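# Move desk cardboard box onto bookcase bottom shelf

## Task

Take the cardboard box that sits on the desk and set it on the bookcase's lowest shelf, upright and entirely within the rear half of that shelf, so that it stays put without the robot holding it. At the finish, both blue foam blocks must also be resting on that shelf. The robot must not tip over or be left leaning, or the job fails.

## Robot and tools

ROBOT. TidyBot++: a mobile base 0.54 m long, 0.50 m wide and 0.38 m tall on four driven casters. On top is one seven-joint arm with a two-finger gripper. The shoulder sits 0.12 m ahead of the base centre and 0.68 m up. Cameras: base_camera on the base, and wrist_camera, which looks wherever the hand points. The arm starts folded with the hand down; folded, it reaches up to 0.08 m beyond the base's front, with the elbow up to 1.15 m high.

FRAMES. Base frame: origin on the floor below the base centre, x ahead, y to the left, z up. hand_pose is reported in this frame: it is the point midway between the finger pads, with its z axis running out along the fingers and its y axis along the closing direction. The odometry frame is the base frame as it was when the scene began. Heading is positive leftward, from -3.142 to 3.142. base_odometry counts wheel rotation only, so wheel slip appears as motion; it drifts a few cm and some degrees over many moves. base_tilt is in degrees, positive for leaning forward or right, with a fixed bias near 1 degree.

execute_actions. Argument actions: a list holding exactly one action, or empty to just read state and images. An action may contain base, joints, or both (they start together), plus optional speeds. base holds exactly one relative offset from where the base last measured itself: translate_m (metres, forward positive, -2 to 2), strafe_m (metres, left positive, -2 to 2) or rotate_rad (radians, counter-clockwise from above positive, -6.3 to 6.3). joints holds absolute targets by name: joint_1_rad (any angle; positive turns the arm clockwise from above, opposite to rotate_rad), joint_2_rad shoulder (-2.249 to 2.249), joint_3_rad (any angle), joint_4_rad elbow (-2.579 to 2.579), joint_5_rad (any angle), joint_6_rad wrist (-2.099 to 2.099), joint_7_rad (any angle; hand down, positive is counter-clockwise from above, and at 1.57 the fingers open toward left and right), gripper_pos from 0 (open, about 85 mm gap) to 1 (shut); the gap is roughly 85 x (1 - gripper_pos) mm. Unbounded joints take the short way round, so turn more than half a revolution in steps. Done tolerances: 0.039 rad for joints 1 to 4, 0.056 for 5 to 7, 0.03 for the gripper. speeds caps top speed for this action only: translate_m and strafe_m 0.05 to 0.5 m/s, rotate_rad 0.1 to 1.57 rad/s (defaults are the maxima). A base move needing over 8.667 s is refused; no action runs past 15 s. Optional cameras: a list of base_camera, wrist_camera or all; omitted or null gives every camera, [] gives none. Unknown keys or out-of-range values refuse the whole call with no motion. Any joint or base left out of an action may still be pursuing an earlier target.

Arm geometry with joint_1_rad 0, joint_3_rad 3.14, joint_5_rad 0 (near the start): the arm stays in the base's x-z plane. Angles from vertical, forward positive: upper arm (0.42 m) = joint_2_rad; forearm (0.31 m) = joint_2_rad - joint_4_rad; hand (0.31 m to hand point) = that minus joint_6_rad. Sum length x sin for reach ahead of the shoulder, length x cos for height above it. A downward-pointing hand reaches at most about 0.94 m high, and only near the base.

wait: seconds, 0 to 10; commands nothing and returns state and images. zoom_image: camera (base_camera or wrist_camera) and region [x0, y0, x1, y1] in pixels of that camera's latest full image, origin top-left, at most 504 by 504. read_manual: optional section, only "licences"; moves nothing. finished_scene: scene, the number of the current scene; it ends that scene for good and reports success, so the box and blocks must already be settled.

RESULTS. base_status and joint_status describe how each commanded motion ended. done: reached (for the base, wheels turned the full amount, even with slip). off_target: stopped short and possibly still pushing. contact_stop or time_out: target dropped, holding where it stopped. A blocked base shoves until timeout and may still say done. "joint command not followed" plus "cause:" means the self-collision check withheld all arm targets (the gripper still acts); those targets may be retried later, and joints show not_followed. on_its_own lists things this call did not command. motor_effort is percent of maximum, peak in brackets, noisy and biased. Motor temperatures list one value per arm joint; MOTOR HOT appears from 60 °C, and at 75 °C an OVER-TEMPERATURE FAULT lets the arm sag, with joints marked limit_stop_at_motor_heat (resend targets). ARM HIT means the arm struck the base or itself. A torque sensor at its limit (104.5 N m joints 1 to 4, 51.3 joints 5 to 7; warnings at 56.7 and 29.4) freezes the arm and gripper for 10 s, while the base continues. If any result reports a stop, your later movement calls in the same reply are skipped.

GRIPPING. At gripper_pos 1, done means nothing was caught; off_target means an object is held at the shown reading. Closed fingertips extend about 20 mm past the hand point. Carrying a load makes the arm sag; never command a joint to its current reading while holding something. To correct friction or sag, send each joint its previous command plus (desired minus read). hand_pose may itself be off 1 to 2 cm; trust the images.

AVOID. Dropping or slamming objects, hard pushes, catching the arm on anything about 0.8 m or higher while driving (can tip the robot), horizontal force on a raised hand, and driving the arm into the bookcase or desk. Nothing stops the arm from hitting the base. If the robot leans, retract the arm or back away. The simulation keeps running while you compose replies, holding the last command; loose objects may occasionally be nudged by outside forces.

Each tool is called after "Emit:" as a command line: name --argument value for each argument, lists and objects as JSON in quotes; but a table of rows of numbers goes row by row, as --pt "numbers of a row", without its own name.

## Session

Emit:
execute_actions --actions '[]'

Scene clock: 0.00 s.
Motor temperatures (°C, as the motors report them): [33 33 30 34 36 33 35]
base_odometry: x=+0.000 y=+0.000 heading=+0.000 (m, m, rad; odometry frame)
base_tilt: forward=+0.2 right=-0.1 (deg)
base_status: not commanded
joint_positions: joint_1_rad=+0.005 joint_2_rad=-0.395 joint_3_rad=+3.122 joint_4_rad=-2.518 joint_5_rad=-0.026 joint_6_rad=-0.880 joint_7_rad=+1.532 gripper_pos=+0.000
joint_status: not commanded
motor_effort: joint_1_rad=+1 joint_2_rad=-1 joint_3_rad=+1 joint_4_rad=+15 joint_5_rad=+0 joint_6_rad=-1 joint_7_rad=+0 (%)
hand_pose: x=+0.2675 y=+0.0088 z=+0.5969 quat_wxyz=(-0.008, +0.997, -0.020, +0.069) (m; base frame)
pictures: base_camera, wrist_camera
Images, in order (width x height): base_camera 644x364, wrist_camera 644x476.

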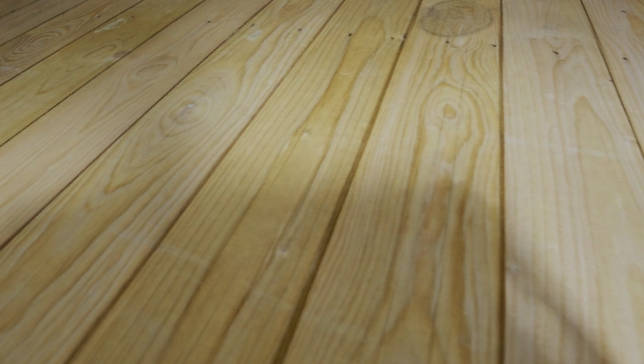

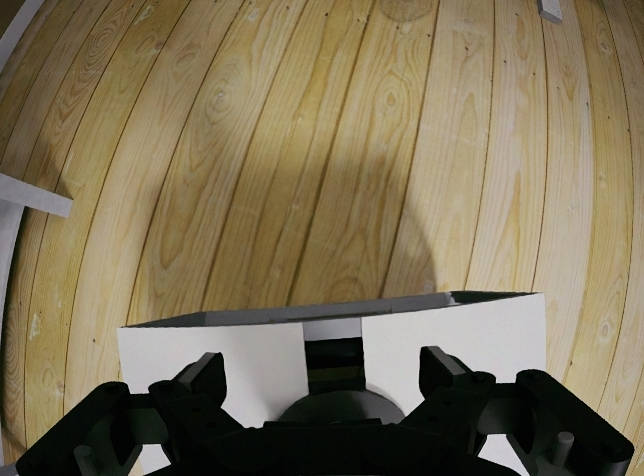

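Emit:
execute_actions --actions '[{"joints":{"joint_2_rad":-0.8,"joint_4_rad":-2.0,"joint_6_rad":-0.8,"joint_7_rad":1.57}}]' --cameras '["wrist_camera"]'

Emit:
execute_actions --actions '[{"joints":{"joint_1_rad":-1.2}}]' --cameras '["wrist_camera"]'

Scene clock: 2.17 s.
Motor temperatures (°C, as the motors report them): [33 33 30 34 36 33 35]
base_odometry: x=+0.000 y=+0.000 heading=+0.000 (m, m, rad; odometry frame)
base_tilt: forward=+0.2 right=-0.1 (deg)
base_status: not commanded
joint_positions: joint_1_rad=+0.005 joint_2_rad=-0.794 joint_3_rad=+3.122 joint_4_rad=-2.008 joint_5_rad=-0.026 joint_6_rad=-0.821 joint_7_rad=+1.550 gripper_pos=+0.000
joint_status: all done
motor_effort: joint_1_rad=+2(1) joint_2_rad=+4(7) joint_3_rad=+2(2) joint_4_rad=+21(21) joint_5_rad=+0(0) joint_6_rad=+6(5) joint_7_rad=+0(0) (%)
hand_pose: x=+0.3915 y=+0.0134 z=+0.9469 quat_wxyz=(-0.014, +0.851, -0.004, +0.525) (m; base frame)
pictures: wrist_camera
Images, in order (width x height): wrist_camera 644x476.

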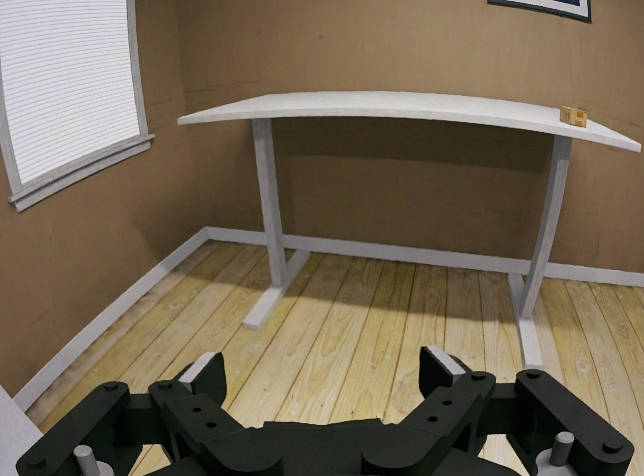

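Scene clock: 4.63 s.
Motor temperatures (°C, as the motors report them): [33 33 30 34 36 33 35]
base_odometry: x=+0.000 y=+0.000 heading=+0.000 (m, m, rad; odometry frame)
base_tilt: forward=+0.2 right=-0.1 (deg)
base_status: not commanded
joint_positions: joint_1_rad=-1.189 joint_2_rad=-0.794 joint_3_rad=+3.122 joint_4_rad=-2.008 joint_5_rad=-0.026 joint_6_rad=-0.821 joint_7_rad=+1.550 gripper_pos=+0.000
joint_status: all done
motor_effort: joint_1_rad=+1(2) joint_2_rad=+4(4) joint_3_rad=+2(2) joint_4_rad=+21(21) joint_5_rad=+0(0) joint_6_rad=+5(6) joint_7_rad=+0(0) (%)
hand_pose: x=+0.2069 y=+0.2583 z=+0.9469 quat_wxyz=(-0.307, +0.706, +0.475, +0.426) (m; base frame)
pictures: wrist_camera
Images, in order (width x height): wrist_camera 644x476.

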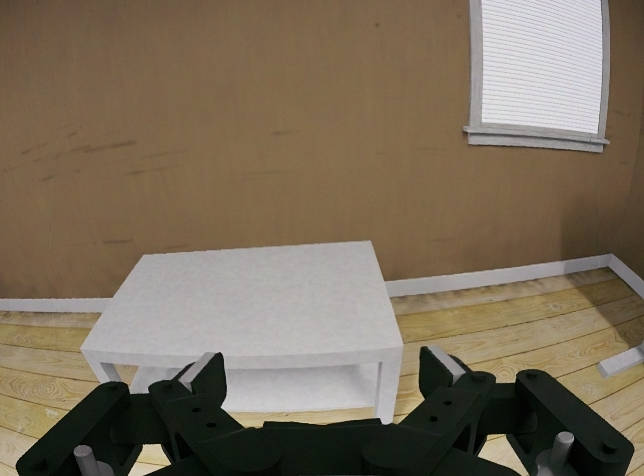

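Emit:
execute_actions --actions '[{"joints":{"joint_1_rad":-2.9}}]' --cameras '["wrist_camera"]'

Emit:
execute_actions --actions '[{"joints":{"joint_1_rad":1.7}}]' --cameras '["wrist_camera"]'

Scene clock: 7.73 s.
Motor temperatures (°C, as the motors report them): [33 33 30 34 36 33 35]
base_odometry: x=+0.000 y=+0.000 heading=+0.000 (m, m, rad; odometry frame)
base_tilt: forward=+0.2 right=-0.1 (deg)
base_status: not commanded
joint_positions: joint_1_rad=-2.889 joint_2_rad=-0.794 joint_3_rad=+3.122 joint_4_rad=-2.008 joint_5_rad=-0.026 joint_6_rad=-0.821 joint_7_rad=+1.550 gripper_pos=+0.000
joint_status: all done
motor_effort: joint_1_rad=+2(2) joint_2_rad=+5(5) joint_3_rad=+2(2) joint_4_rad=+21(21) joint_5_rad=+0(0) joint_6_rad=+5(6) joint_7_rad=+0(0) (%)
hand_pose: x=-0.1485 y=+0.0539 z=+0.9469 quat_wxyz=(-0.523, +0.109, +0.844, +0.051) (m; base frame)
pictures: wrist_camera
Images, in order (width x height): wrist_camera 644x476.

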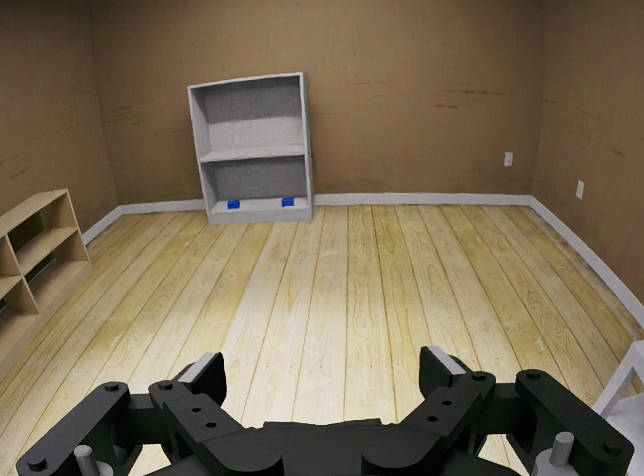

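Scene clock: 10.60 s.
Motor temperatures (°C, as the motors report them): [33 33 30 34 36 33 35]
base_odometry: x=+0.000 y=+0.000 heading=+0.000 (m, m, rad; odometry frame)
base_tilt: forward=+0.2 right=-0.1 (deg)
base_status: not commanded
joint_positions: joint_1_rad=-4.572 joint_2_rad=-0.794 joint_3_rad=+3.122 joint_4_rad=-2.008 joint_5_rad=-0.026 joint_6_rad=-0.821 joint_7_rad=+1.550 gripper_pos=+0.000
joint_status: all done
motor_effort: joint_1_rad=+2(2) joint_2_rad=+5(5) joint_3_rad=+2(2) joint_4_rad=+21(21) joint_5_rad=+0(0) joint_6_rad=+6(6) joint_7_rad=-1(0) (%)
hand_pose: x=+0.0954 y=-0.2718 z=+0.9469 quat_wxyz=(-0.386, -0.556, +0.644, -0.356) (m; base frame)
pictures: wrist_camera
Images, in order (width x height): wrist_camera 644x476.

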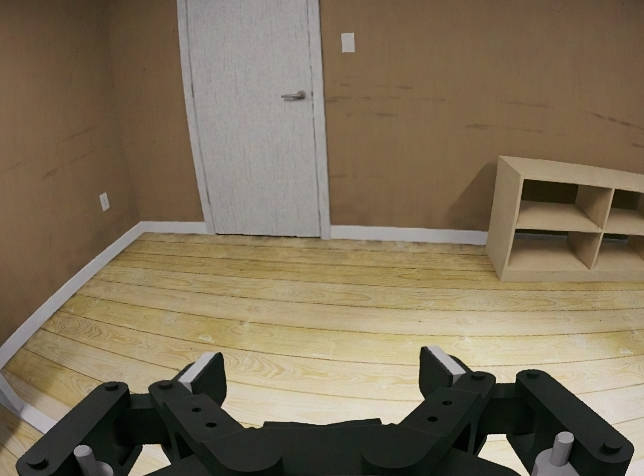

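Emit:
execute_actions --actions '[{"base":{"rotate_rad":-0.35},"joints":{"joint_1_rad":0,"joint_2_rad":-0.5,"joint_3_rad":3.15,"joint_4_rad":-1.4,"joint_5_rad":0.02,"joint_6_rad":-1.1}}]' --cameras '[]'

Emit:
execute_actions --actions '[{"base":{"strafe_m":-0.45}}]'

Scene clock: 13.97 s.
Motor temperatures (°C, as the motors report them): [33 33 30 34 36 33 35]
base_odometry: x=+0.000 y=+0.000 heading=-0.349 (m, m, rad; odometry frame)
base_tilt: forward=+0.1 right=-0.1 (deg)
base_status: done
joint_positions: joint_1_rad=-6.271 joint_2_rad=-0.515 joint_3_rad=+3.132 joint_4_rad=-1.414 joint_5_rad=-0.026 joint_6_rad=-1.077 joint_7_rad=+1.550 gripper_pos=+0.000
joint_status: all done
motor_effort: joint_1_rad=+2(0) joint_2_rad=-1(5) joint_3_rad=+1(1) joint_4_rad=+18(21) joint_5_rad=+0(0) joint_6_rad=+5(7) joint_7_rad=+0(0) (%)
hand_pose: x=+0.4439 y=+0.0093 z=+1.1210 quat_wxyz=(+0.016, -0.835, +0.008, -0.550) (m; base frame)
pictures: none
No camera images: the call's "cameras" was empty. Leave "cameras" out to get every camera's image.

Scene clock: 16.23 s.
Motor temperatures (°C, as the motors report them): [33 33 30 34 36 33 35]
base_odometry: x=-0.155 y=-0.423 heading=-0.350 (m, m, rad; odometry frame)
base_tilt: forward=+0.2 right=-0.1 (deg)
base_status: done
joint_positions: joint_1_rad=-6.272 joint_2_rad=-0.515 joint_3_rad=+3.142 joint_4_rad=-1.414 joint_5_rad=-0.025 joint_6_rad=-1.077 joint_7_rad=+1.550 gripper_pos=+0.000
joint_status: not commanded
motor_effort: joint_1_rad=+2(1) joint_2_rad=-1(0) joint_3_rad=+1(4) joint_4_rad=+18(19) joint_5_rad=+0(1) joint_6_rad=+5(6) joint_7_rad=+0(0) (%)
hand_pose: x=+0.4441 y=+0.0039 z=+1.1209 quat_wxyz=(+0.015, -0.835, +0.013, -0.550) (m; base frame)
pictures: base_camera, wrist_camera
Images, in order (width x height): base_camera 644x364, wrist_camera 644x476.

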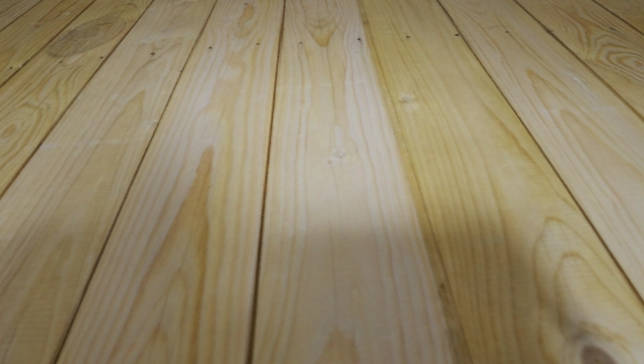

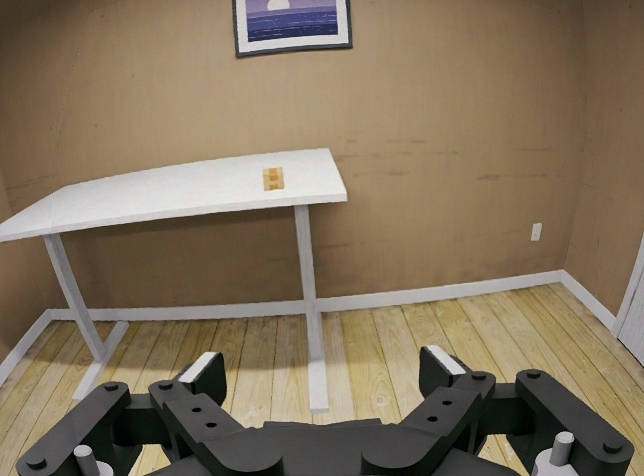

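Emit:
execute_actions --actions '[{"base":{"rotate_rad":0.055},"joints":{"joint_1_rad":-0.02,"joint_5_rad":0.05,"joint_7_rad":1.59}}]' --cameras '[]'

Emit:
execute_actions --actions '[{"base":{"strafe_m":0.08}}]' --cameras '["wrist_camera"]'

Emit:
execute_actions --actions '[{"base":{"translate_m":0.45}}]'

Scene clock: 17.30 s.
Motor temperatures (°C, as the motors report them): [33 33 30 34 36 33 35]
base_odometry: x=-0.155 y=-0.423 heading=-0.295 (m, m, rad; odometry frame)
base_tilt: forward=+0.2 right=-0.1 (deg)
base_status: done
joint_positions: joint_1_rad=-6.293 joint_2_rad=-0.514 joint_3_rad=+3.143 joint_4_rad=-1.414 joint_5_rad=+0.000 joint_6_rad=-1.077 joint_7_rad=+1.572 gripper_pos=+0.000
joint_status: all done
motor_effort: joint_1_rad=+2(1) joint_2_rad=-1(1) joint_3_rad=+1(2) joint_4_rad=+18(19) joint_5_rad=+0(1) joint_6_rad=+6(6) joint_7_rad=+0(1) (%)
hand_pose: x=+0.4442 y=+0.0040 z=+1.1208 quat_wxyz=(+0.002, -0.835, -0.004, -0.550) (m; base frame)
pictures: none
No camera images: the call's "cameras" was empty. Leave "cameras" out to get every camera's image.

Scene clock: 18.47 s.
Motor temperatures (°C, as the motors report them): [33 33 30 34 36 33 35]
base_odometry: x=-0.131 y=-0.346 heading=-0.294 (m, m, rad; odometry frame)
base_tilt: forward=+0.2 right=-0.1 (deg)
base_status: done
joint_positions: joint_1_rad=-6.293 joint_2_rad=-0.514 joint_3_rad=+3.143 joint_4_rad=-1.414 joint_5_rad=+0.004 joint_6_rad=-1.077 joint_7_rad=+1.572 gripper_pos=+0.000
joint_status: not commanded
motor_effort: joint_1_rad=+1(2) joint_2_rad=-1(0) joint_3_rad=+2(3) joint_4_rad=+18(18) joint_5_rad=+0(1) joint_6_rad=+6(6) joint_7_rad=+0(0) (%)
hand_pose: x=+0.4444 y=+0.0029 z=+1.1207 quat_wxyz=(+0.001, -0.835, -0.004, -0.550) (m; base frame)
pictures: wrist_camera
Images, in order (width x height): wrist_camera 644x476.

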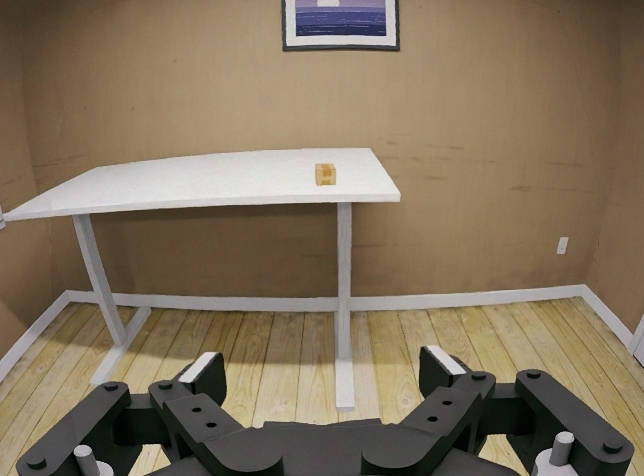

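Scene clock: 20.73 s.
Motor temperatures (°C, as the motors report them): [33 33 30 35 36 33 35]
base_odometry: x=+0.300 y=-0.476 heading=-0.293 (m, m, rad; odometry frame)
base_tilt: forward=+0.2 right=-0.1 (deg)
base_status: done
joint_positions: joint_1_rad=-6.293 joint_2_rad=-0.496 joint_3_rad=+3.143 joint_4_rad=-1.410 joint_5_rad=+0.004 joint_6_rad=-1.080 joint_7_rad=+1.572 gripper_pos=+0.000
joint_status: not commanded
motor_effort: joint_1_rad=+2(2) joint_2_rad=-2(3) joint_3_rad=+1(1) joint_4_rad=+18(19) joint_5_rad=+0(0) joint_6_rad=+6(7) joint_7_rad=+0(0) (%)
hand_pose: x=+0.4515 y=+0.0029 z=+1.1160 quat_wxyz=(+0.000, -0.840, -0.004, -0.543) (m; base frame)
pictures: base_camera, wrist_camera
Images, in order (width x height): base_camera 644x364, wrist_camera 644x476.

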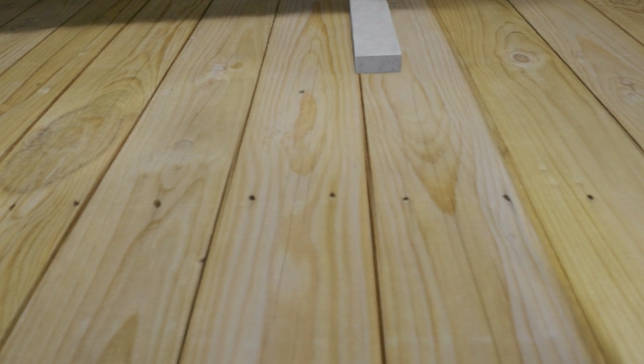

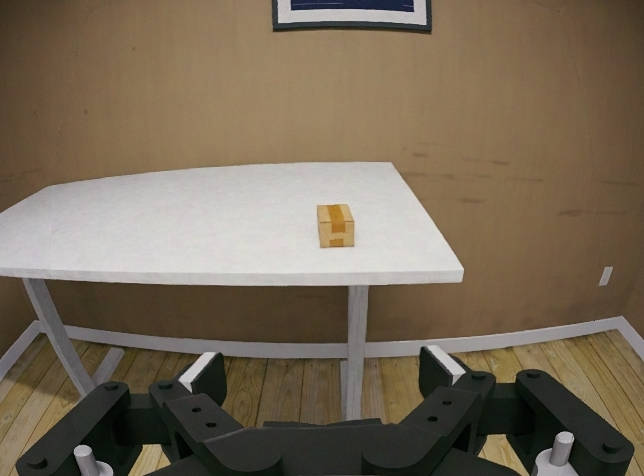

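Emit:
execute_actions --actions '[{"base":{"strafe_m":-0.025},"joints":{"joint_1_rad":0.01,"joint_2_rad":-0.24,"joint_4_rad":-1.514,"joint_6_rad":-0.81}}]' --cameras '["wrist_camera"]'

Emit:
execute_actions --actions '[{"base":{"translate_m":0.14},"speeds":{"translate_m":0.15}}]'

Scene clock: 23.23 s.
Motor temperatures (°C, as the motors report them): [33 33 30 35 36 33 35]
base_odometry: x=+0.293 y=-0.500 heading=-0.293 (m, m, rad; odometry frame)
base_tilt: forward=+0.2 right=-0.1 (deg)
base_status: done
joint_positions: joint_1_rad=-6.288 joint_2_rad=-0.234 joint_3_rad=+3.146 joint_4_rad=-1.511 joint_5_rad=+0.004 joint_6_rad=-0.833 joint_7_rad=+1.572 gripper_pos=+0.000
joint_status: all done
motor_effort: joint_1_rad=+2(1) joint_2_rad=-12(17) joint_3_rad=+1(3) joint_4_rad=+21(22) joint_5_rad=+0(1) joint_6_rad=+6(5) joint_7_rad=+0(0) (%)
hand_pose: x=+0.5894 y=+0.0000 z=+1.0228 quat_wxyz=(-0.002, -0.870, -0.001, -0.494) (m; base frame)
pictures: wrist_camera
Images, in order (width x height): wrist_camera 644x476.

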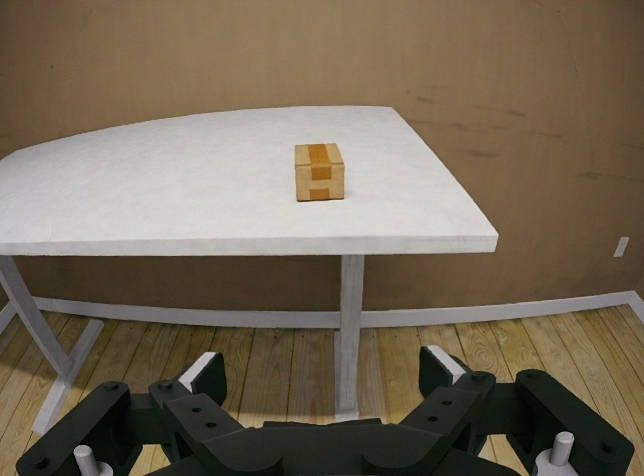

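Scene clock: 24.83 s.
Motor temperatures (°C, as the motors report them): [33 33 30 35 36 33 35]
base_odometry: x=+0.427 y=-0.541 heading=-0.293 (m, m, rad; odometry frame)
base_tilt: forward=+0.2 right=-0.1 (deg)
base_status: done
joint_positions: joint_1_rad=-6.287 joint_2_rad=-0.238 joint_3_rad=+3.146 joint_4_rad=-1.511 joint_5_rad=+0.004 joint_6_rad=-0.830 joint_7_rad=+1.572 gripper_pos=+0.000
joint_status: not commanded
motor_effort: joint_1_rad=+1(2) joint_2_rad=-12(15) joint_3_rad=+1(2) joint_4_rad=+21(22) joint_5_rad=+0(1) joint_6_rad=+6(6) joint_7_rad=+0(0) (%)
hand_pose: x=+0.5887 y=-0.0003 z=+1.0249 quat_wxyz=(-0.002, -0.868, +0.000, -0.496) (m; base frame)
pictures: base_camera, wrist_camera
Images, in order (width x height): base_camera 644x364, wrist_camera 644x476.

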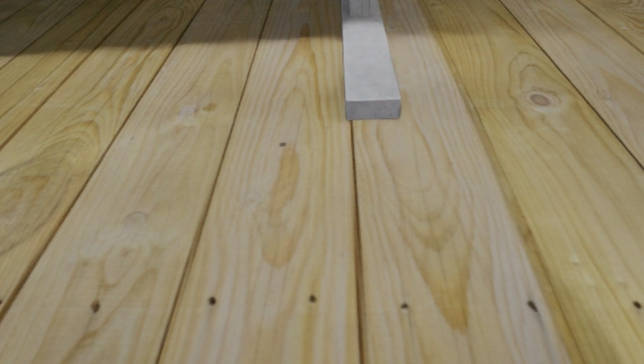

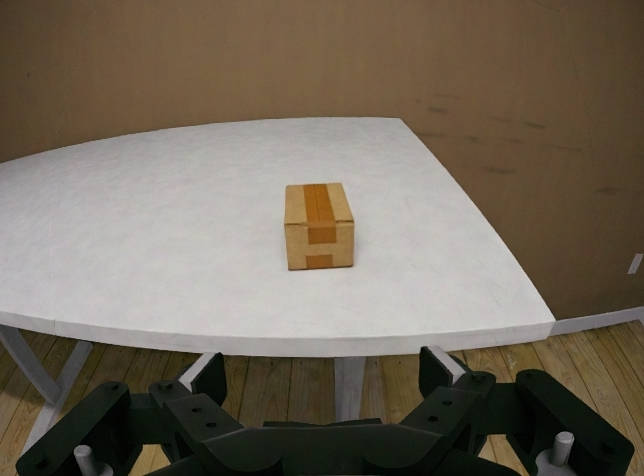

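Emit:
execute_actions --actions '[{"base":{"translate_m":0.18},"speeds":{"translate_m":0.12}}]'

Emit:
execute_actions --actions '[{"joints":{"joint_2_rad":-0.2,"joint_4_rad":-1.54,"joint_6_rad":-0.78}}]' --cameras '["wrist_camera"]'

Scene clock: 27.33 s.
Motor temperatures (°C, as the motors report them): [33 33 30 35 36 33 35]
base_odometry: x=+0.599 y=-0.593 heading=-0.293 (m, m, rad; odometry frame)
base_tilt: forward=+0.2 right=-0.1 (deg)
base_status: done
joint_positions: joint_1_rad=-6.287 joint_2_rad=-0.238 joint_3_rad=+3.146 joint_4_rad=-1.511 joint_5_rad=+0.004 joint_6_rad=-0.830 joint_7_rad=+1.572 gripper_pos=+0.000
joint_status: not commanded
motor_effort: joint_1_rad=+1(1) joint_2_rad=-12(15) joint_3_rad=+1(2) joint_4_rad=+21(22) joint_5_rad=+0(0) joint_6_rad=+6(6) joint_7_rad=+0(0) (%)
hand_pose: x=+0.5886 y=-0.0004 z=+1.0254 quat_wxyz=(-0.002, -0.868, +0.000, -0.497) (m; base frame)
pictures: base_camera, wrist_camera
Images, in order (width x height): base_camera 644x364, wrist_camera 644x476.

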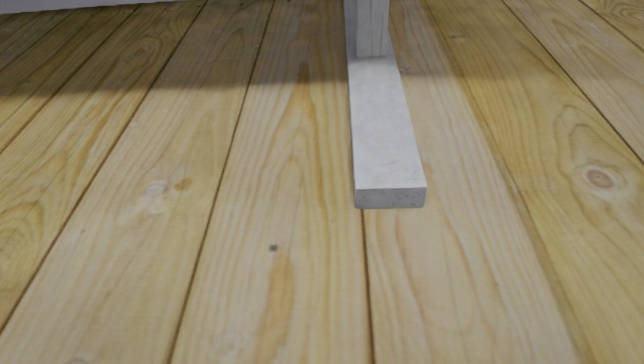

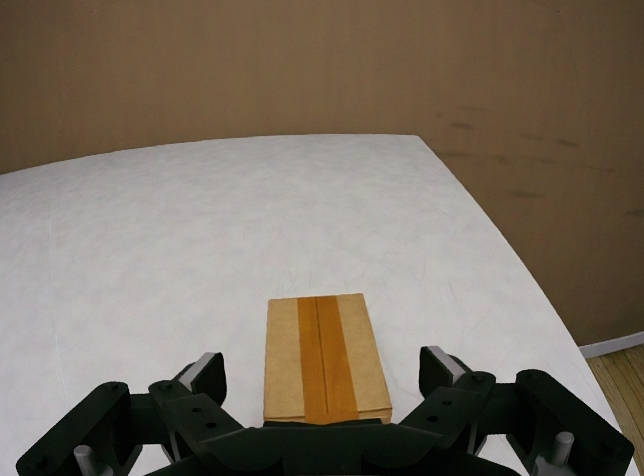

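Scene clock: 28.13 s.
Motor temperatures (°C, as the motors report them): [33 33 30 35 36 33 35]
base_odometry: x=+0.599 y=-0.593 heading=-0.293 (m, m, rad; odometry frame)
base_tilt: forward=+0.2 right=-0.1 (deg)
base_status: not commanded
joint_positions: joint_1_rad=-6.287 joint_2_rad=-0.206 joint_3_rad=+3.146 joint_4_rad=-1.529 joint_5_rad=+0.004 joint_6_rad=-0.802 joint_7_rad=+1.572 gripper_pos=+0.000
joint_status: all done
motor_effort: joint_1_rad=+2(2) joint_2_rad=-13(15) joint_3_rad=+1(0) joint_4_rad=+21(22) joint_5_rad=+0(0) joint_6_rad=+6(6) joint_7_rad=+0(0) (%)
hand_pose: x=+0.6023 y=-0.0004 z=+1.0071 quat_wxyz=(-0.002, -0.874, +0.000, -0.487) (m; base frame)
pictures: wrist_camera
Images, in order (width x height): wrist_camera 644x476.

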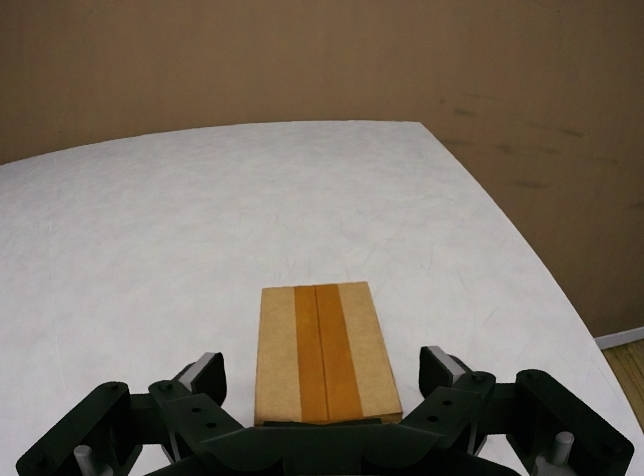

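Emit:
execute_actions --actions '[{"joints":{"joint_2_rad":-0.18,"joint_4_rad":-1.60,"joint_6_rad":-0.69}}]' --cameras '["wrist_camera"]'

Scene clock: 29.50 s.
Motor temperatures (°C, as the motors report them): [33 33 30 35 36 33 35]
base_odometry: x=+0.599 y=-0.593 heading=-0.293 (m, m, rad; odometry frame)
base_tilt: forward=+0.2 right=-0.1 (deg)
base_status: not commanded
joint_positions: joint_1_rad=-6.287 joint_2_rad=-0.189 joint_3_rad=+3.146 joint_4_rad=-1.590 joint_5_rad=+0.004 joint_6_rad=-0.711 joint_7_rad=+1.572 gripper_pos=+0.000
joint_status: all done
motor_effort: joint_1_rad=+2(1) joint_2_rad=-14(14) joint_3_rad=+1(1) joint_4_rad=+21(22) joint_5_rad=+0(0) joint_6_rad=+6(5) joint_7_rad=+0(0) (%)
hand_pose: x=+0.6167 y=-0.0003 z=+0.9873 quat_wxyz=(-0.002, -0.871, -0.001, -0.492) (m; base frame)
pictures: wrist_camera
Images, in order (width x height): wrist_camera 644x476.

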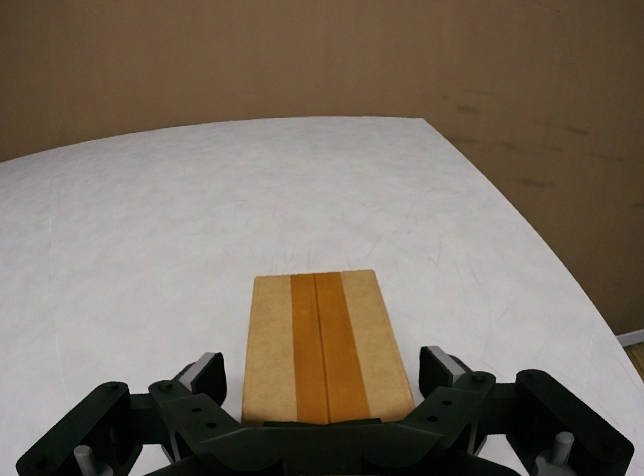

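Emit:
execute_actions --actions '[{"joints":{"gripper_pos":1}}]' --cameras '["wrist_camera"]'

Emit:
execute_actions --actions '[{"joints":{"joint_2_rad":-0.3,"joint_4_rad":-1.5,"joint_6_rad":-0.85}}]' --cameras '["wrist_camera"]'

Scene clock: 31.00 s.
Motor temperatures (°C, as the motors report them): [33 33 30 35 36 33 35]
base_odometry: x=+0.599 y=-0.593 heading=-0.293 (m, m, rad; odometry frame)
base_tilt: forward=+0.2 right=-0.1 (deg)
base_status: not commanded
joint_positions: joint_1_rad=-6.287 joint_2_rad=-0.189 joint_3_rad=+3.146 joint_4_rad=-1.590 joint_5_rad=+0.004 joint_6_rad=-0.710 joint_7_rad=+1.572 gripper_pos=+0.347
joint_status: gripper_pos off_target (ended at +0.347, target +1.000)
motor_effort: joint_1_rad=+1(1) joint_2_rad=-14(14) joint_3_rad=+1(1) joint_4_rad=+21(21) joint_5_rad=+1(0) joint_6_rad=+6(6) joint_7_rad=+0(0) (%)
hand_pose: x=+0.6169 y=-0.0003 z=+0.9877 quat_wxyz=(-0.002, -0.870, -0.001, -0.492) (m; base frame)
pictures: wrist_camera
Images, in order (width x height): wrist_camera 644x476.

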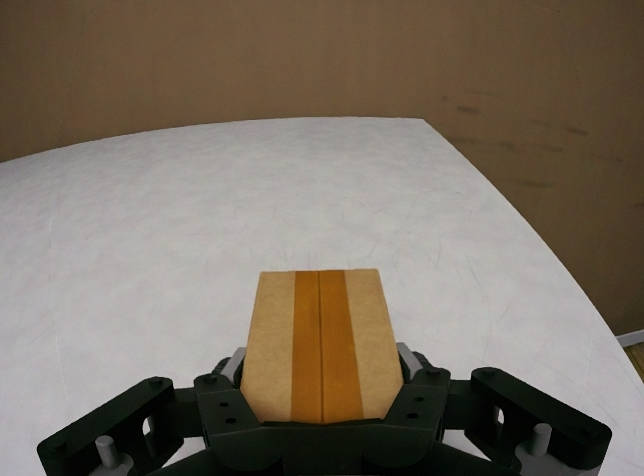

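Scene clock: 32.27 s.
Motor temperatures (°C, as the motors report them): [33 33 30 35 36 33 35]
base_odometry: x=+0.599 y=-0.593 heading=-0.293 (m, m, rad; odometry frame)
base_tilt: forward=+0.2 right=-0.1 (deg)
base_status: not commanded
joint_positions: joint_1_rad=-6.287 joint_2_rad=-0.300 joint_3_rad=+3.146 joint_4_rad=-1.511 joint_5_rad=+0.004 joint_6_rad=-0.833 joint_7_rad=+1.572 gripper_pos=+0.347
joint_status: all done
motor_effort: joint_1_rad=+2(2) joint_2_rad=-11(17) joint_3_rad=+1(1) joint_4_rad=+22(23) joint_5_rad=+0(0) joint_6_rad=+7(7) joint_7_rad=+0(0) (%)
hand_pose: x=+0.5662 y=-0.0005 z=+1.0527 quat_wxyz=(-0.002, -0.853, +0.000, -0.522) (m; base frame)
pictures: wrist_camera
Images, in order (width x height): wrist_camera 644x476.

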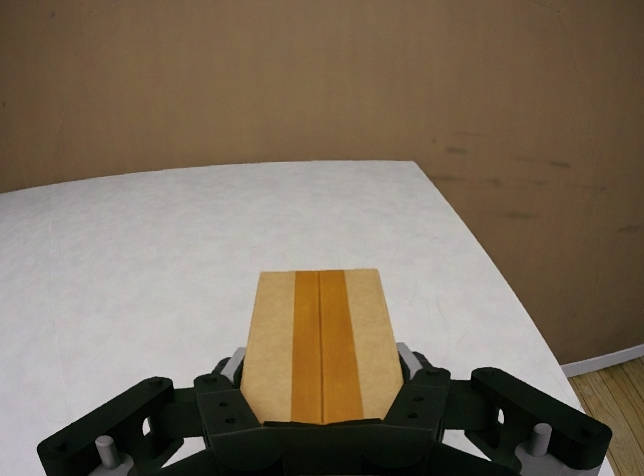

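Emit:
execute_actions --actions '[{"base":{"translate_m":-1.4}}]' --cameras '[]'

Emit:
execute_actions --actions '[{"base":{"rotate_rad":3.14},"joints":{"joint_2_rad":0.1,"joint_4_rad":-2.2,"joint_6_rad":0.1}}]'

Scene clock: 36.97 s.
Motor temperatures (°C, as the motors report them): [33 33 30 35 36 33 35]
base_odometry: x=-0.741 y=-0.189 heading=-0.293 (m, m, rad; odometry frame)
base_tilt: forward=+0.2 right=-0.1 (deg)
base_status: done
joint_positions: joint_1_rad=-6.284 joint_2_rad=-0.297 joint_3_rad=+3.147 joint_4_rad=-1.511 joint_5_rad=+0.006 joint_6_rad=-0.838 joint_7_rad=+1.572 gripper_pos=+0.347
joint_status: not commanded
motor_effort: joint_1_rad=+1(3) joint_2_rad=-10(14) joint_3_rad=+1(3) joint_4_rad=+22(23) joint_5_rad=+0(1) joint_6_rad=+6(7) joint_7_rad=+0(0) (%)
hand_pose: x=+0.5666 y=-0.0022 z=+1.0500 quat_wxyz=(-0.004, -0.855, +0.001, -0.518) (m; base frame)
pictures: none
No camera images: the call's "cameras" was empty. Leave "cameras" out to get every camera's image.

Scene clock: 40.27 s.
Motor temperatures (°C, as the motors report them): [33 33 30 35 36 33 35]
base_odometry: x=-0.741 y=-0.189 heading=+2.846 (m, m, rad; odometry frame)
base_tilt: forward=+0.2 right=-0.1 (deg)
base_status: done
joint_positions: joint_1_rad=-6.277 joint_2_rad=+0.101 joint_3_rad=+3.147 joint_4_rad=-2.190 joint_5_rad=+0.006 joint_6_rad=+0.078 joint_7_rad=+1.572 gripper_pos=+0.347
joint_status: all done
motor_effort: joint_1_rad=+1(1) joint_2_rad=-20(24) joint_3_rad=+1(2) joint_4_rad=+18(22) joint_5_rad=+0(1) joint_6_rad=+6(7) joint_7_rad=+0(0) (%)
hand_pose: x=+0.6470 y=-0.0050 z=+0.7068 quat_wxyz=(-0.004, -0.894, +0.002, -0.448) (m; base frame)
pictures: base_camera, wrist_camera
Images, in order (width x height): base_camera 644x364, wrist_camera 644x476.

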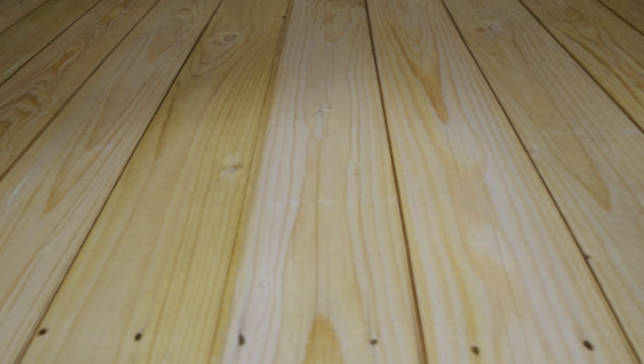

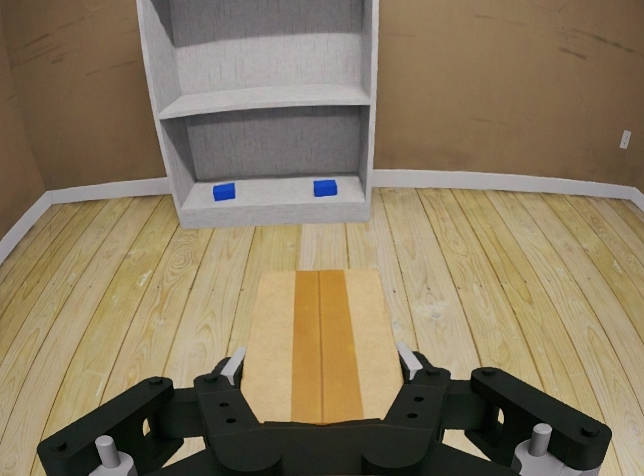

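Emit:
execute_actions --actions '[{"base":{"strafe_m":0.21},"joints":{"joint_2_rad":1.55,"joint_4_rad":-1.322,"joint_6_rad":0.79}}]' --cameras '["wrist_camera"]'

Emit:
execute_actions --actions '[{"base":{"translate_m":0.7}}]'

Scene clock: 44.63 s.
Motor temperatures (°C, as the motors report them): [33 33 30 35 36 33 35]
base_odometry: x=-0.802 y=-0.390 heading=+2.847 (m, m, rad; odometry frame)
base_tilt: forward=+0.2 right=-0.1 (deg)
base_status: done
joint_positions: joint_1_rad=-6.278 joint_2_rad=+1.551 joint_3_rad=+3.147 joint_4_rad=-1.340 joint_5_rad=+0.006 joint_6_rad=+0.762 joint_7_rad=+1.572 gripper_pos=+0.347
joint_status: all done
motor_effort: joint_1_rad=+2(5) joint_2_rad=-43(47) joint_3_rad=+0(1) joint_4_rad=+9(18) joint_5_rad=+0(0) joint_6_rad=+6(7) joint_7_rad=+0(0) (%)
hand_pose: x=+0.8814 y=-0.0037 z=+0.2202 quat_wxyz=(-0.003, -0.875, -0.003, -0.485) (m; base frame)
pictures: wrist_camera
Images, in order (width x height): wrist_camera 644x476.

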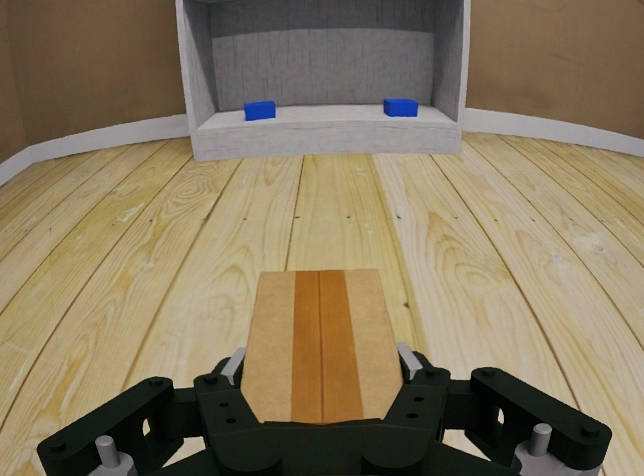

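Scene clock: 47.37 s.
Motor temperatures (°C, as the motors report them): [33 33 30 35 37 33 35]
base_odometry: x=-1.472 y=-0.187 heading=+2.847 (m, m, rad; odometry frame)
base_tilt: forward=+0.2 right=-0.1 (deg)
base_status: done
joint_positions: joint_1_rad=-6.278 joint_2_rad=+1.552 joint_3_rad=+3.147 joint_4_rad=-1.332 joint_5_rad=+0.006 joint_6_rad=+0.764 joint_7_rad=+1.572 gripper_pos=+0.347
joint_status: not commanded
motor_effort: joint_1_rad=+2(0) joint_2_rad=-43(45) joint_3_rad=+0(1) joint_4_rad=+9(11) joint_5_rad=+0(0) joint_6_rad=+6(7) joint_7_rad=+0(0) (%)
hand_pose: x=+0.8854 y=-0.0040 z=+0.2233 quat_wxyz=(-0.003, -0.872, -0.003, -0.489) (m; base frame)
pictures: base_camera, wrist_camera
Images, in order (width x height): base_camera 644x364, wrist_camera 644x476.

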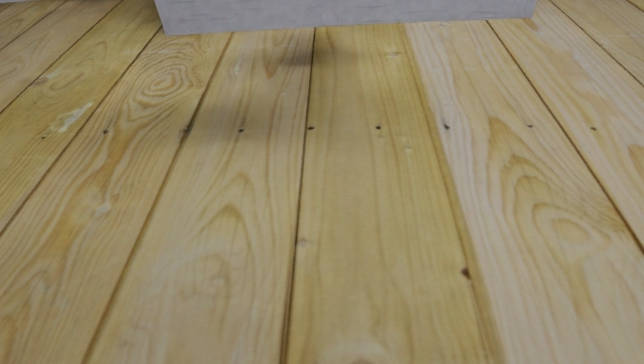

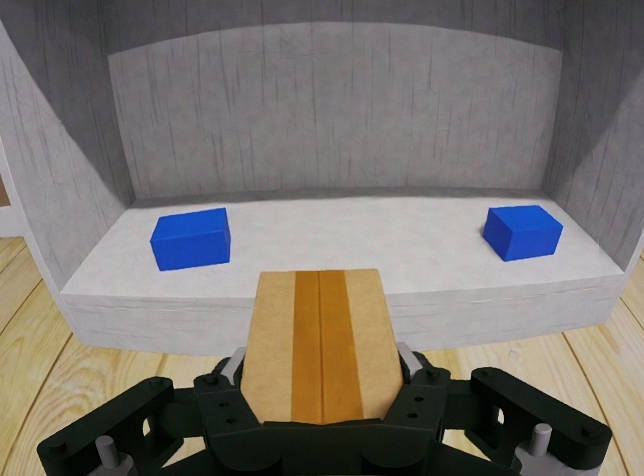

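Emit:
execute_actions --actions '[{"base":{"translate_m":0.27},"speeds":{"translate_m":0.15},"joints":{"joint_2_rad":1.65,"joint_4_rad":-1.22,"joint_6_rad":0.79}}]'

Scene clock: 50.37 s.
Motor temperatures (°C, as the motors report them): [33 33 30 35 37 33 35]
base_odometry: x=-1.731 y=-0.109 heading=+2.848 (m, m, rad; odometry frame)
base_tilt: forward=+0.2 right=-0.1 (deg)
base_status: done
joint_positions: joint_1_rad=-6.278 joint_2_rad=+1.655 joint_3_rad=+3.147 joint_4_rad=-1.229 joint_5_rad=+0.006 joint_6_rad=+0.765 joint_7_rad=+1.572 gripper_pos=+0.347
joint_status: all done
motor_effort: joint_1_rad=+1(5) joint_2_rad=-43(44) joint_3_rad=+0(1) joint_4_rad=+9(10) joint_5_rad=+0(1) joint_6_rad=+7(6) joint_7_rad=+0(0) (%)
hand_pose: x=+0.8840 y=-0.0039 z=+0.1802 quat_wxyz=(-0.003, -0.872, -0.003, -0.489) (m; base frame)
pictures: base_camera, wrist_camera
Images, in order (width x height): base_camera 644x364, wrist_camera 644x476.

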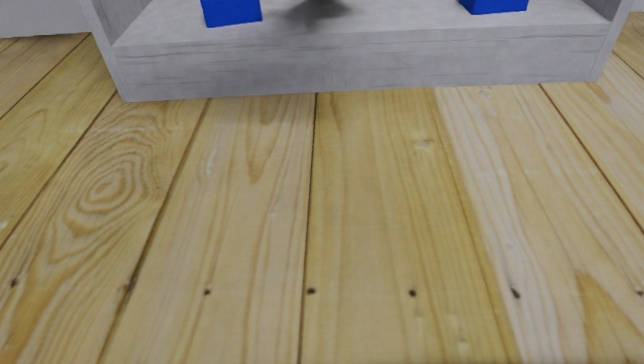

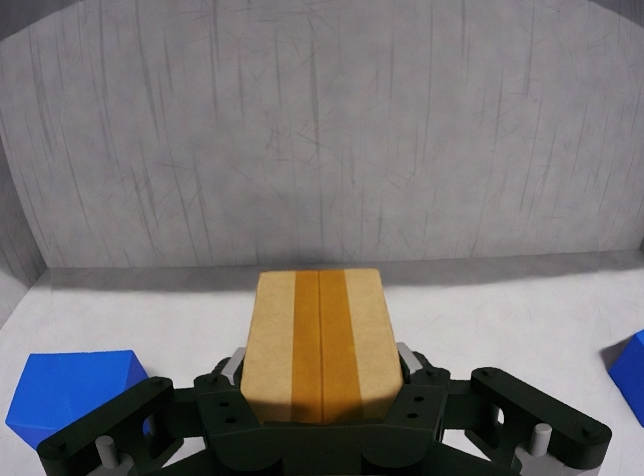

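Emit:
execute_actions --actions '[{"base":{"translate_m":0.10},"speeds":{"translate_m":0.08},"joints":{"joint_2_rad":1.715,"joint_4_rad":-1.145,"joint_6_rad":0.79}}]'

Scene clock: 52.33 s.
Motor temperatures (°C, as the motors report them): [33 33 30 35 37 33 35]
base_odometry: x=-1.827 y=-0.080 heading=+2.848 (m, m, rad; odometry frame)
base_tilt: forward=+0.2 right=-0.1 (deg)
base_status: done
joint_positions: joint_1_rad=-6.278 joint_2_rad=+1.714 joint_3_rad=+3.147 joint_4_rad=-1.155 joint_5_rad=+0.006 joint_6_rad=+0.765 joint_7_rad=+1.572 gripper_pos=+0.347
joint_status: all done
motor_effort: joint_1_rad=+1(5) joint_2_rad=-43(45) joint_3_rad=+0(1) joint_4_rad=+10(10) joint_5_rad=+0(1) joint_6_rad=+6(7) joint_7_rad=+0(0) (%)
hand_pose: x=+0.8880 y=-0.0039 z=+0.1605 quat_wxyz=(-0.003, -0.869, -0.003, -0.496) (m; base frame)
pictures: base_camera, wrist_camera
Images, in order (width x height): base_camera 644x364, wrist_camera 644x476.

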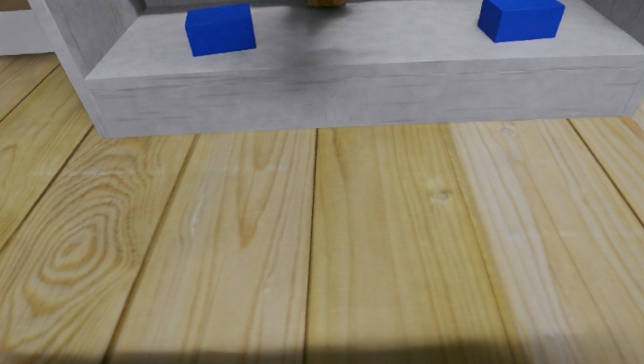

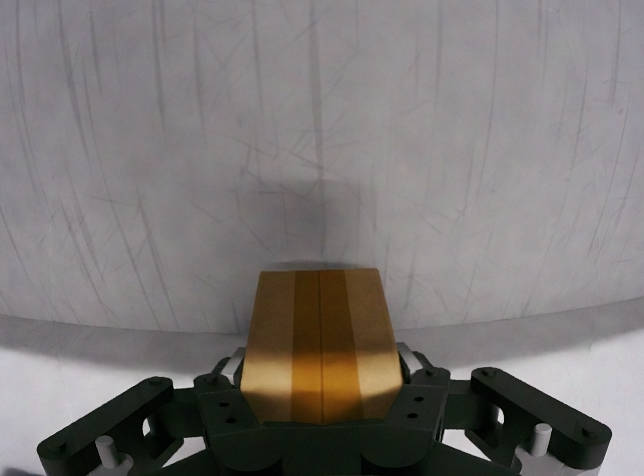

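Emit:
execute_actions --actions '[{"base":{"translate_m":0.012},"joints":{"joint_2_rad":1.76,"joint_4_rad":-1.10,"joint_6_rad":0.77}}]'

Scene clock: 53.30 s.
Motor temperatures (°C, as the motors report them): [33 34 30 35 37 33 35]
base_odometry: x=-1.839 y=-0.077 heading=+2.848 (m, m, rad; odometry frame)
base_tilt: forward=+0.2 right=-0.1 (deg)
base_status: done
joint_positions: joint_1_rad=-6.278 joint_2_rad=+1.756 joint_3_rad=+3.147 joint_4_rad=-1.108 joint_5_rad=+0.006 joint_6_rad=+0.765 joint_7_rad=+1.572 gripper_pos=+0.347
joint_status: all done
motor_effort: joint_1_rad=+1(4) joint_2_rad=-43(44) joint_3_rad=+0(1) joint_4_rad=+10(10) joint_5_rad=+0(0) joint_6_rad=+6(6) joint_7_rad=-1(0) (%)
hand_pose: x=+0.8876 y=-0.0038 z=+0.1450 quat_wxyz=(-0.003, -0.867, -0.003, -0.498) (m; base frame)
pictures: base_camera, wrist_camera
Images, in order (width x height): base_camera 644x364, wrist_camera 644x476.

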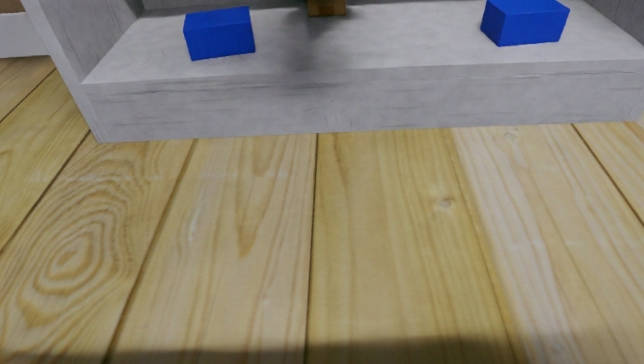

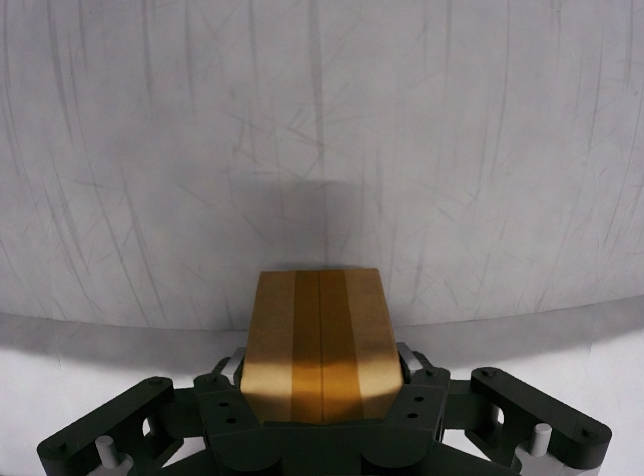

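Emit:
execute_actions --actions '[{"joints":{"joint_2_rad":1.79,"joint_4_rad":-1.075}}]'

Scene clock: 54.10 s.
Motor temperatures (°C, as the motors report them): [33 34 30 35 37 33 35]
base_odometry: x=-1.839 y=-0.077 heading=+2.848 (m, m, rad; odometry frame)
base_tilt: forward=+0.2 right=-0.1 (deg)
base_status: not commanded
joint_positions: joint_1_rad=-6.278 joint_2_rad=+1.773 joint_3_rad=+3.147 joint_4_rad=-1.081 joint_5_rad=+0.006 joint_6_rad=+0.766 joint_7_rad=+1.572 gripper_pos=+0.347
joint_status: all done
motor_effort: joint_1_rad=+1(2) joint_2_rad=-42(43) joint_3_rad=+0(1) joint_4_rad=+10(11) joint_5_rad=+0(0) joint_6_rad=+6(6) joint_7_rad=+0(1) (%)
hand_pose: x=+0.8909 y=-0.0038 z=+0.1417 quat_wxyz=(-0.003, -0.864, -0.003, -0.503) (m; base frame)
pictures: base_camera, wrist_camera
Images, in order (width x height): base_camera 644x364, wrist_camera 644x476.

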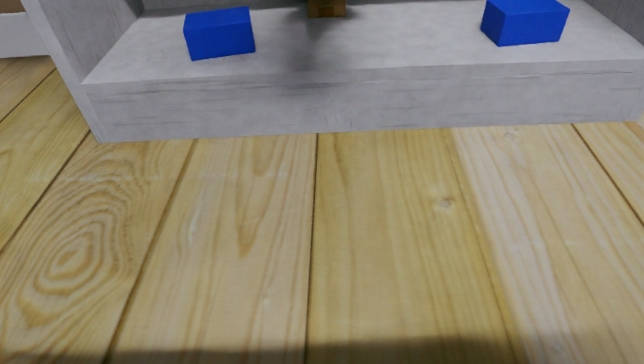

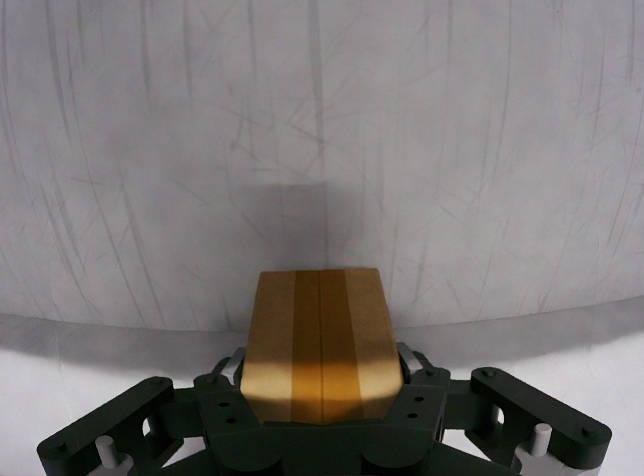

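The box appears to be touching the shelf, so I'll release it and back away.

Emit:
execute_actions --actions '[{"joints":{"gripper_pos":0,"joint_2_rad":1.77}}]' --cameras '["wrist_camera"]'

Emit:
execute_actions --actions '[{"base":{"translate_m":-0.3},"speeds":{"translate_m":0.2},"joints":{"joint_2_rad":1.65,"joint_4_rad":-1.2}}]'

Scene clock: 55.77 s.
Motor temperatures (°C, as the motors report them): [33 34 30 35 37 33 35]
base_odometry: x=-1.839 y=-0.077 heading=+2.848 (m, m, rad; odometry frame)
base_tilt: forward=+0.2 right=-0.1 (deg)
base_status: not commanded
joint_positions: joint_1_rad=-6.278 joint_2_rad=+1.773 joint_3_rad=+3.147 joint_4_rad=-1.080 joint_5_rad=+0.006 joint_6_rad=+0.766 joint_7_rad=+1.572 gripper_pos=+0.000
joint_status: all done
motor_effort: joint_1_rad=+1(2) joint_2_rad=-42(44) joint_3_rad=-1(0) joint_4_rad=+9(11) joint_5_rad=+0(0) joint_6_rad=+6(7) joint_7_rad=+0(0) (%)
hand_pose: x=+0.8912 y=-0.0038 z=+0.1419 quat_wxyz=(-0.003, -0.864, -0.003, -0.503) (m; base frame)
pictures: wrist_camera
Images, in order (width x height): wrist_camera 644x476.

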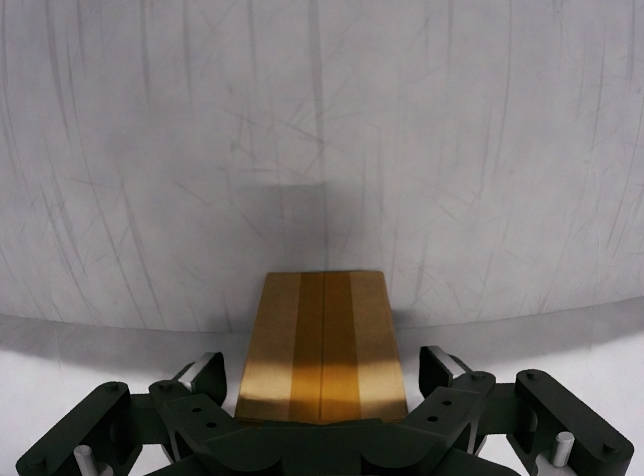

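Scene clock: 58.03 s.
Motor temperatures (°C, as the motors report them): [33 34 30 35 37 33 35]
base_odometry: x=-1.551 y=-0.164 heading=+2.848 (m, m, rad; odometry frame)
base_tilt: forward=+0.2 right=-0.1 (deg)
base_status: done
joint_positions: joint_1_rad=-6.277 joint_2_rad=+1.651 joint_3_rad=+3.147 joint_4_rad=-1.193 joint_5_rad=+0.006 joint_6_rad=+0.766 joint_7_rad=+1.572 gripper_pos=+0.000
joint_status: all done
motor_effort: joint_1_rad=+2(4) joint_2_rad=-43(45) joint_3_rad=+0(1) joint_4_rad=+10(11) joint_5_rad=+0(0) joint_6_rad=+6(6) joint_7_rad=+0(0) (%)
hand_pose: x=+0.9027 y=-0.0047 z=+0.1964 quat_wxyz=(-0.004, -0.862, -0.002, -0.507) (m; base frame)
pictures: base_camera, wrist_camera
Images, in order (width x height): base_camera 644x364, wrist_camera 644x476.

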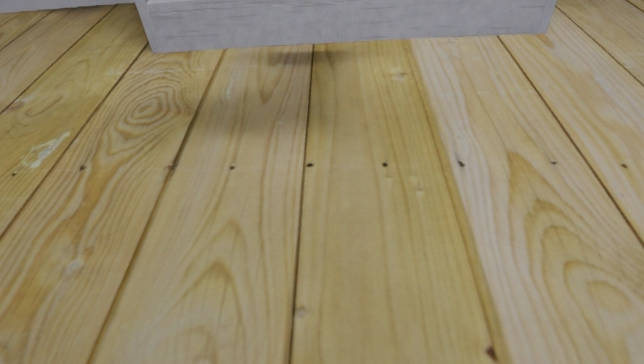

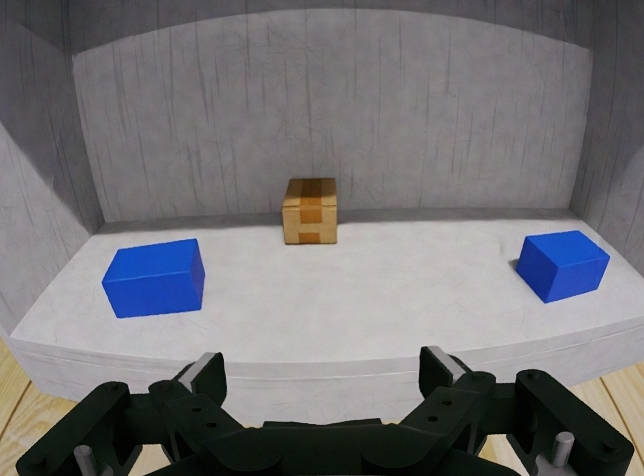

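Emit:
finished_scene --scene 1

The scene is finished: the task was done.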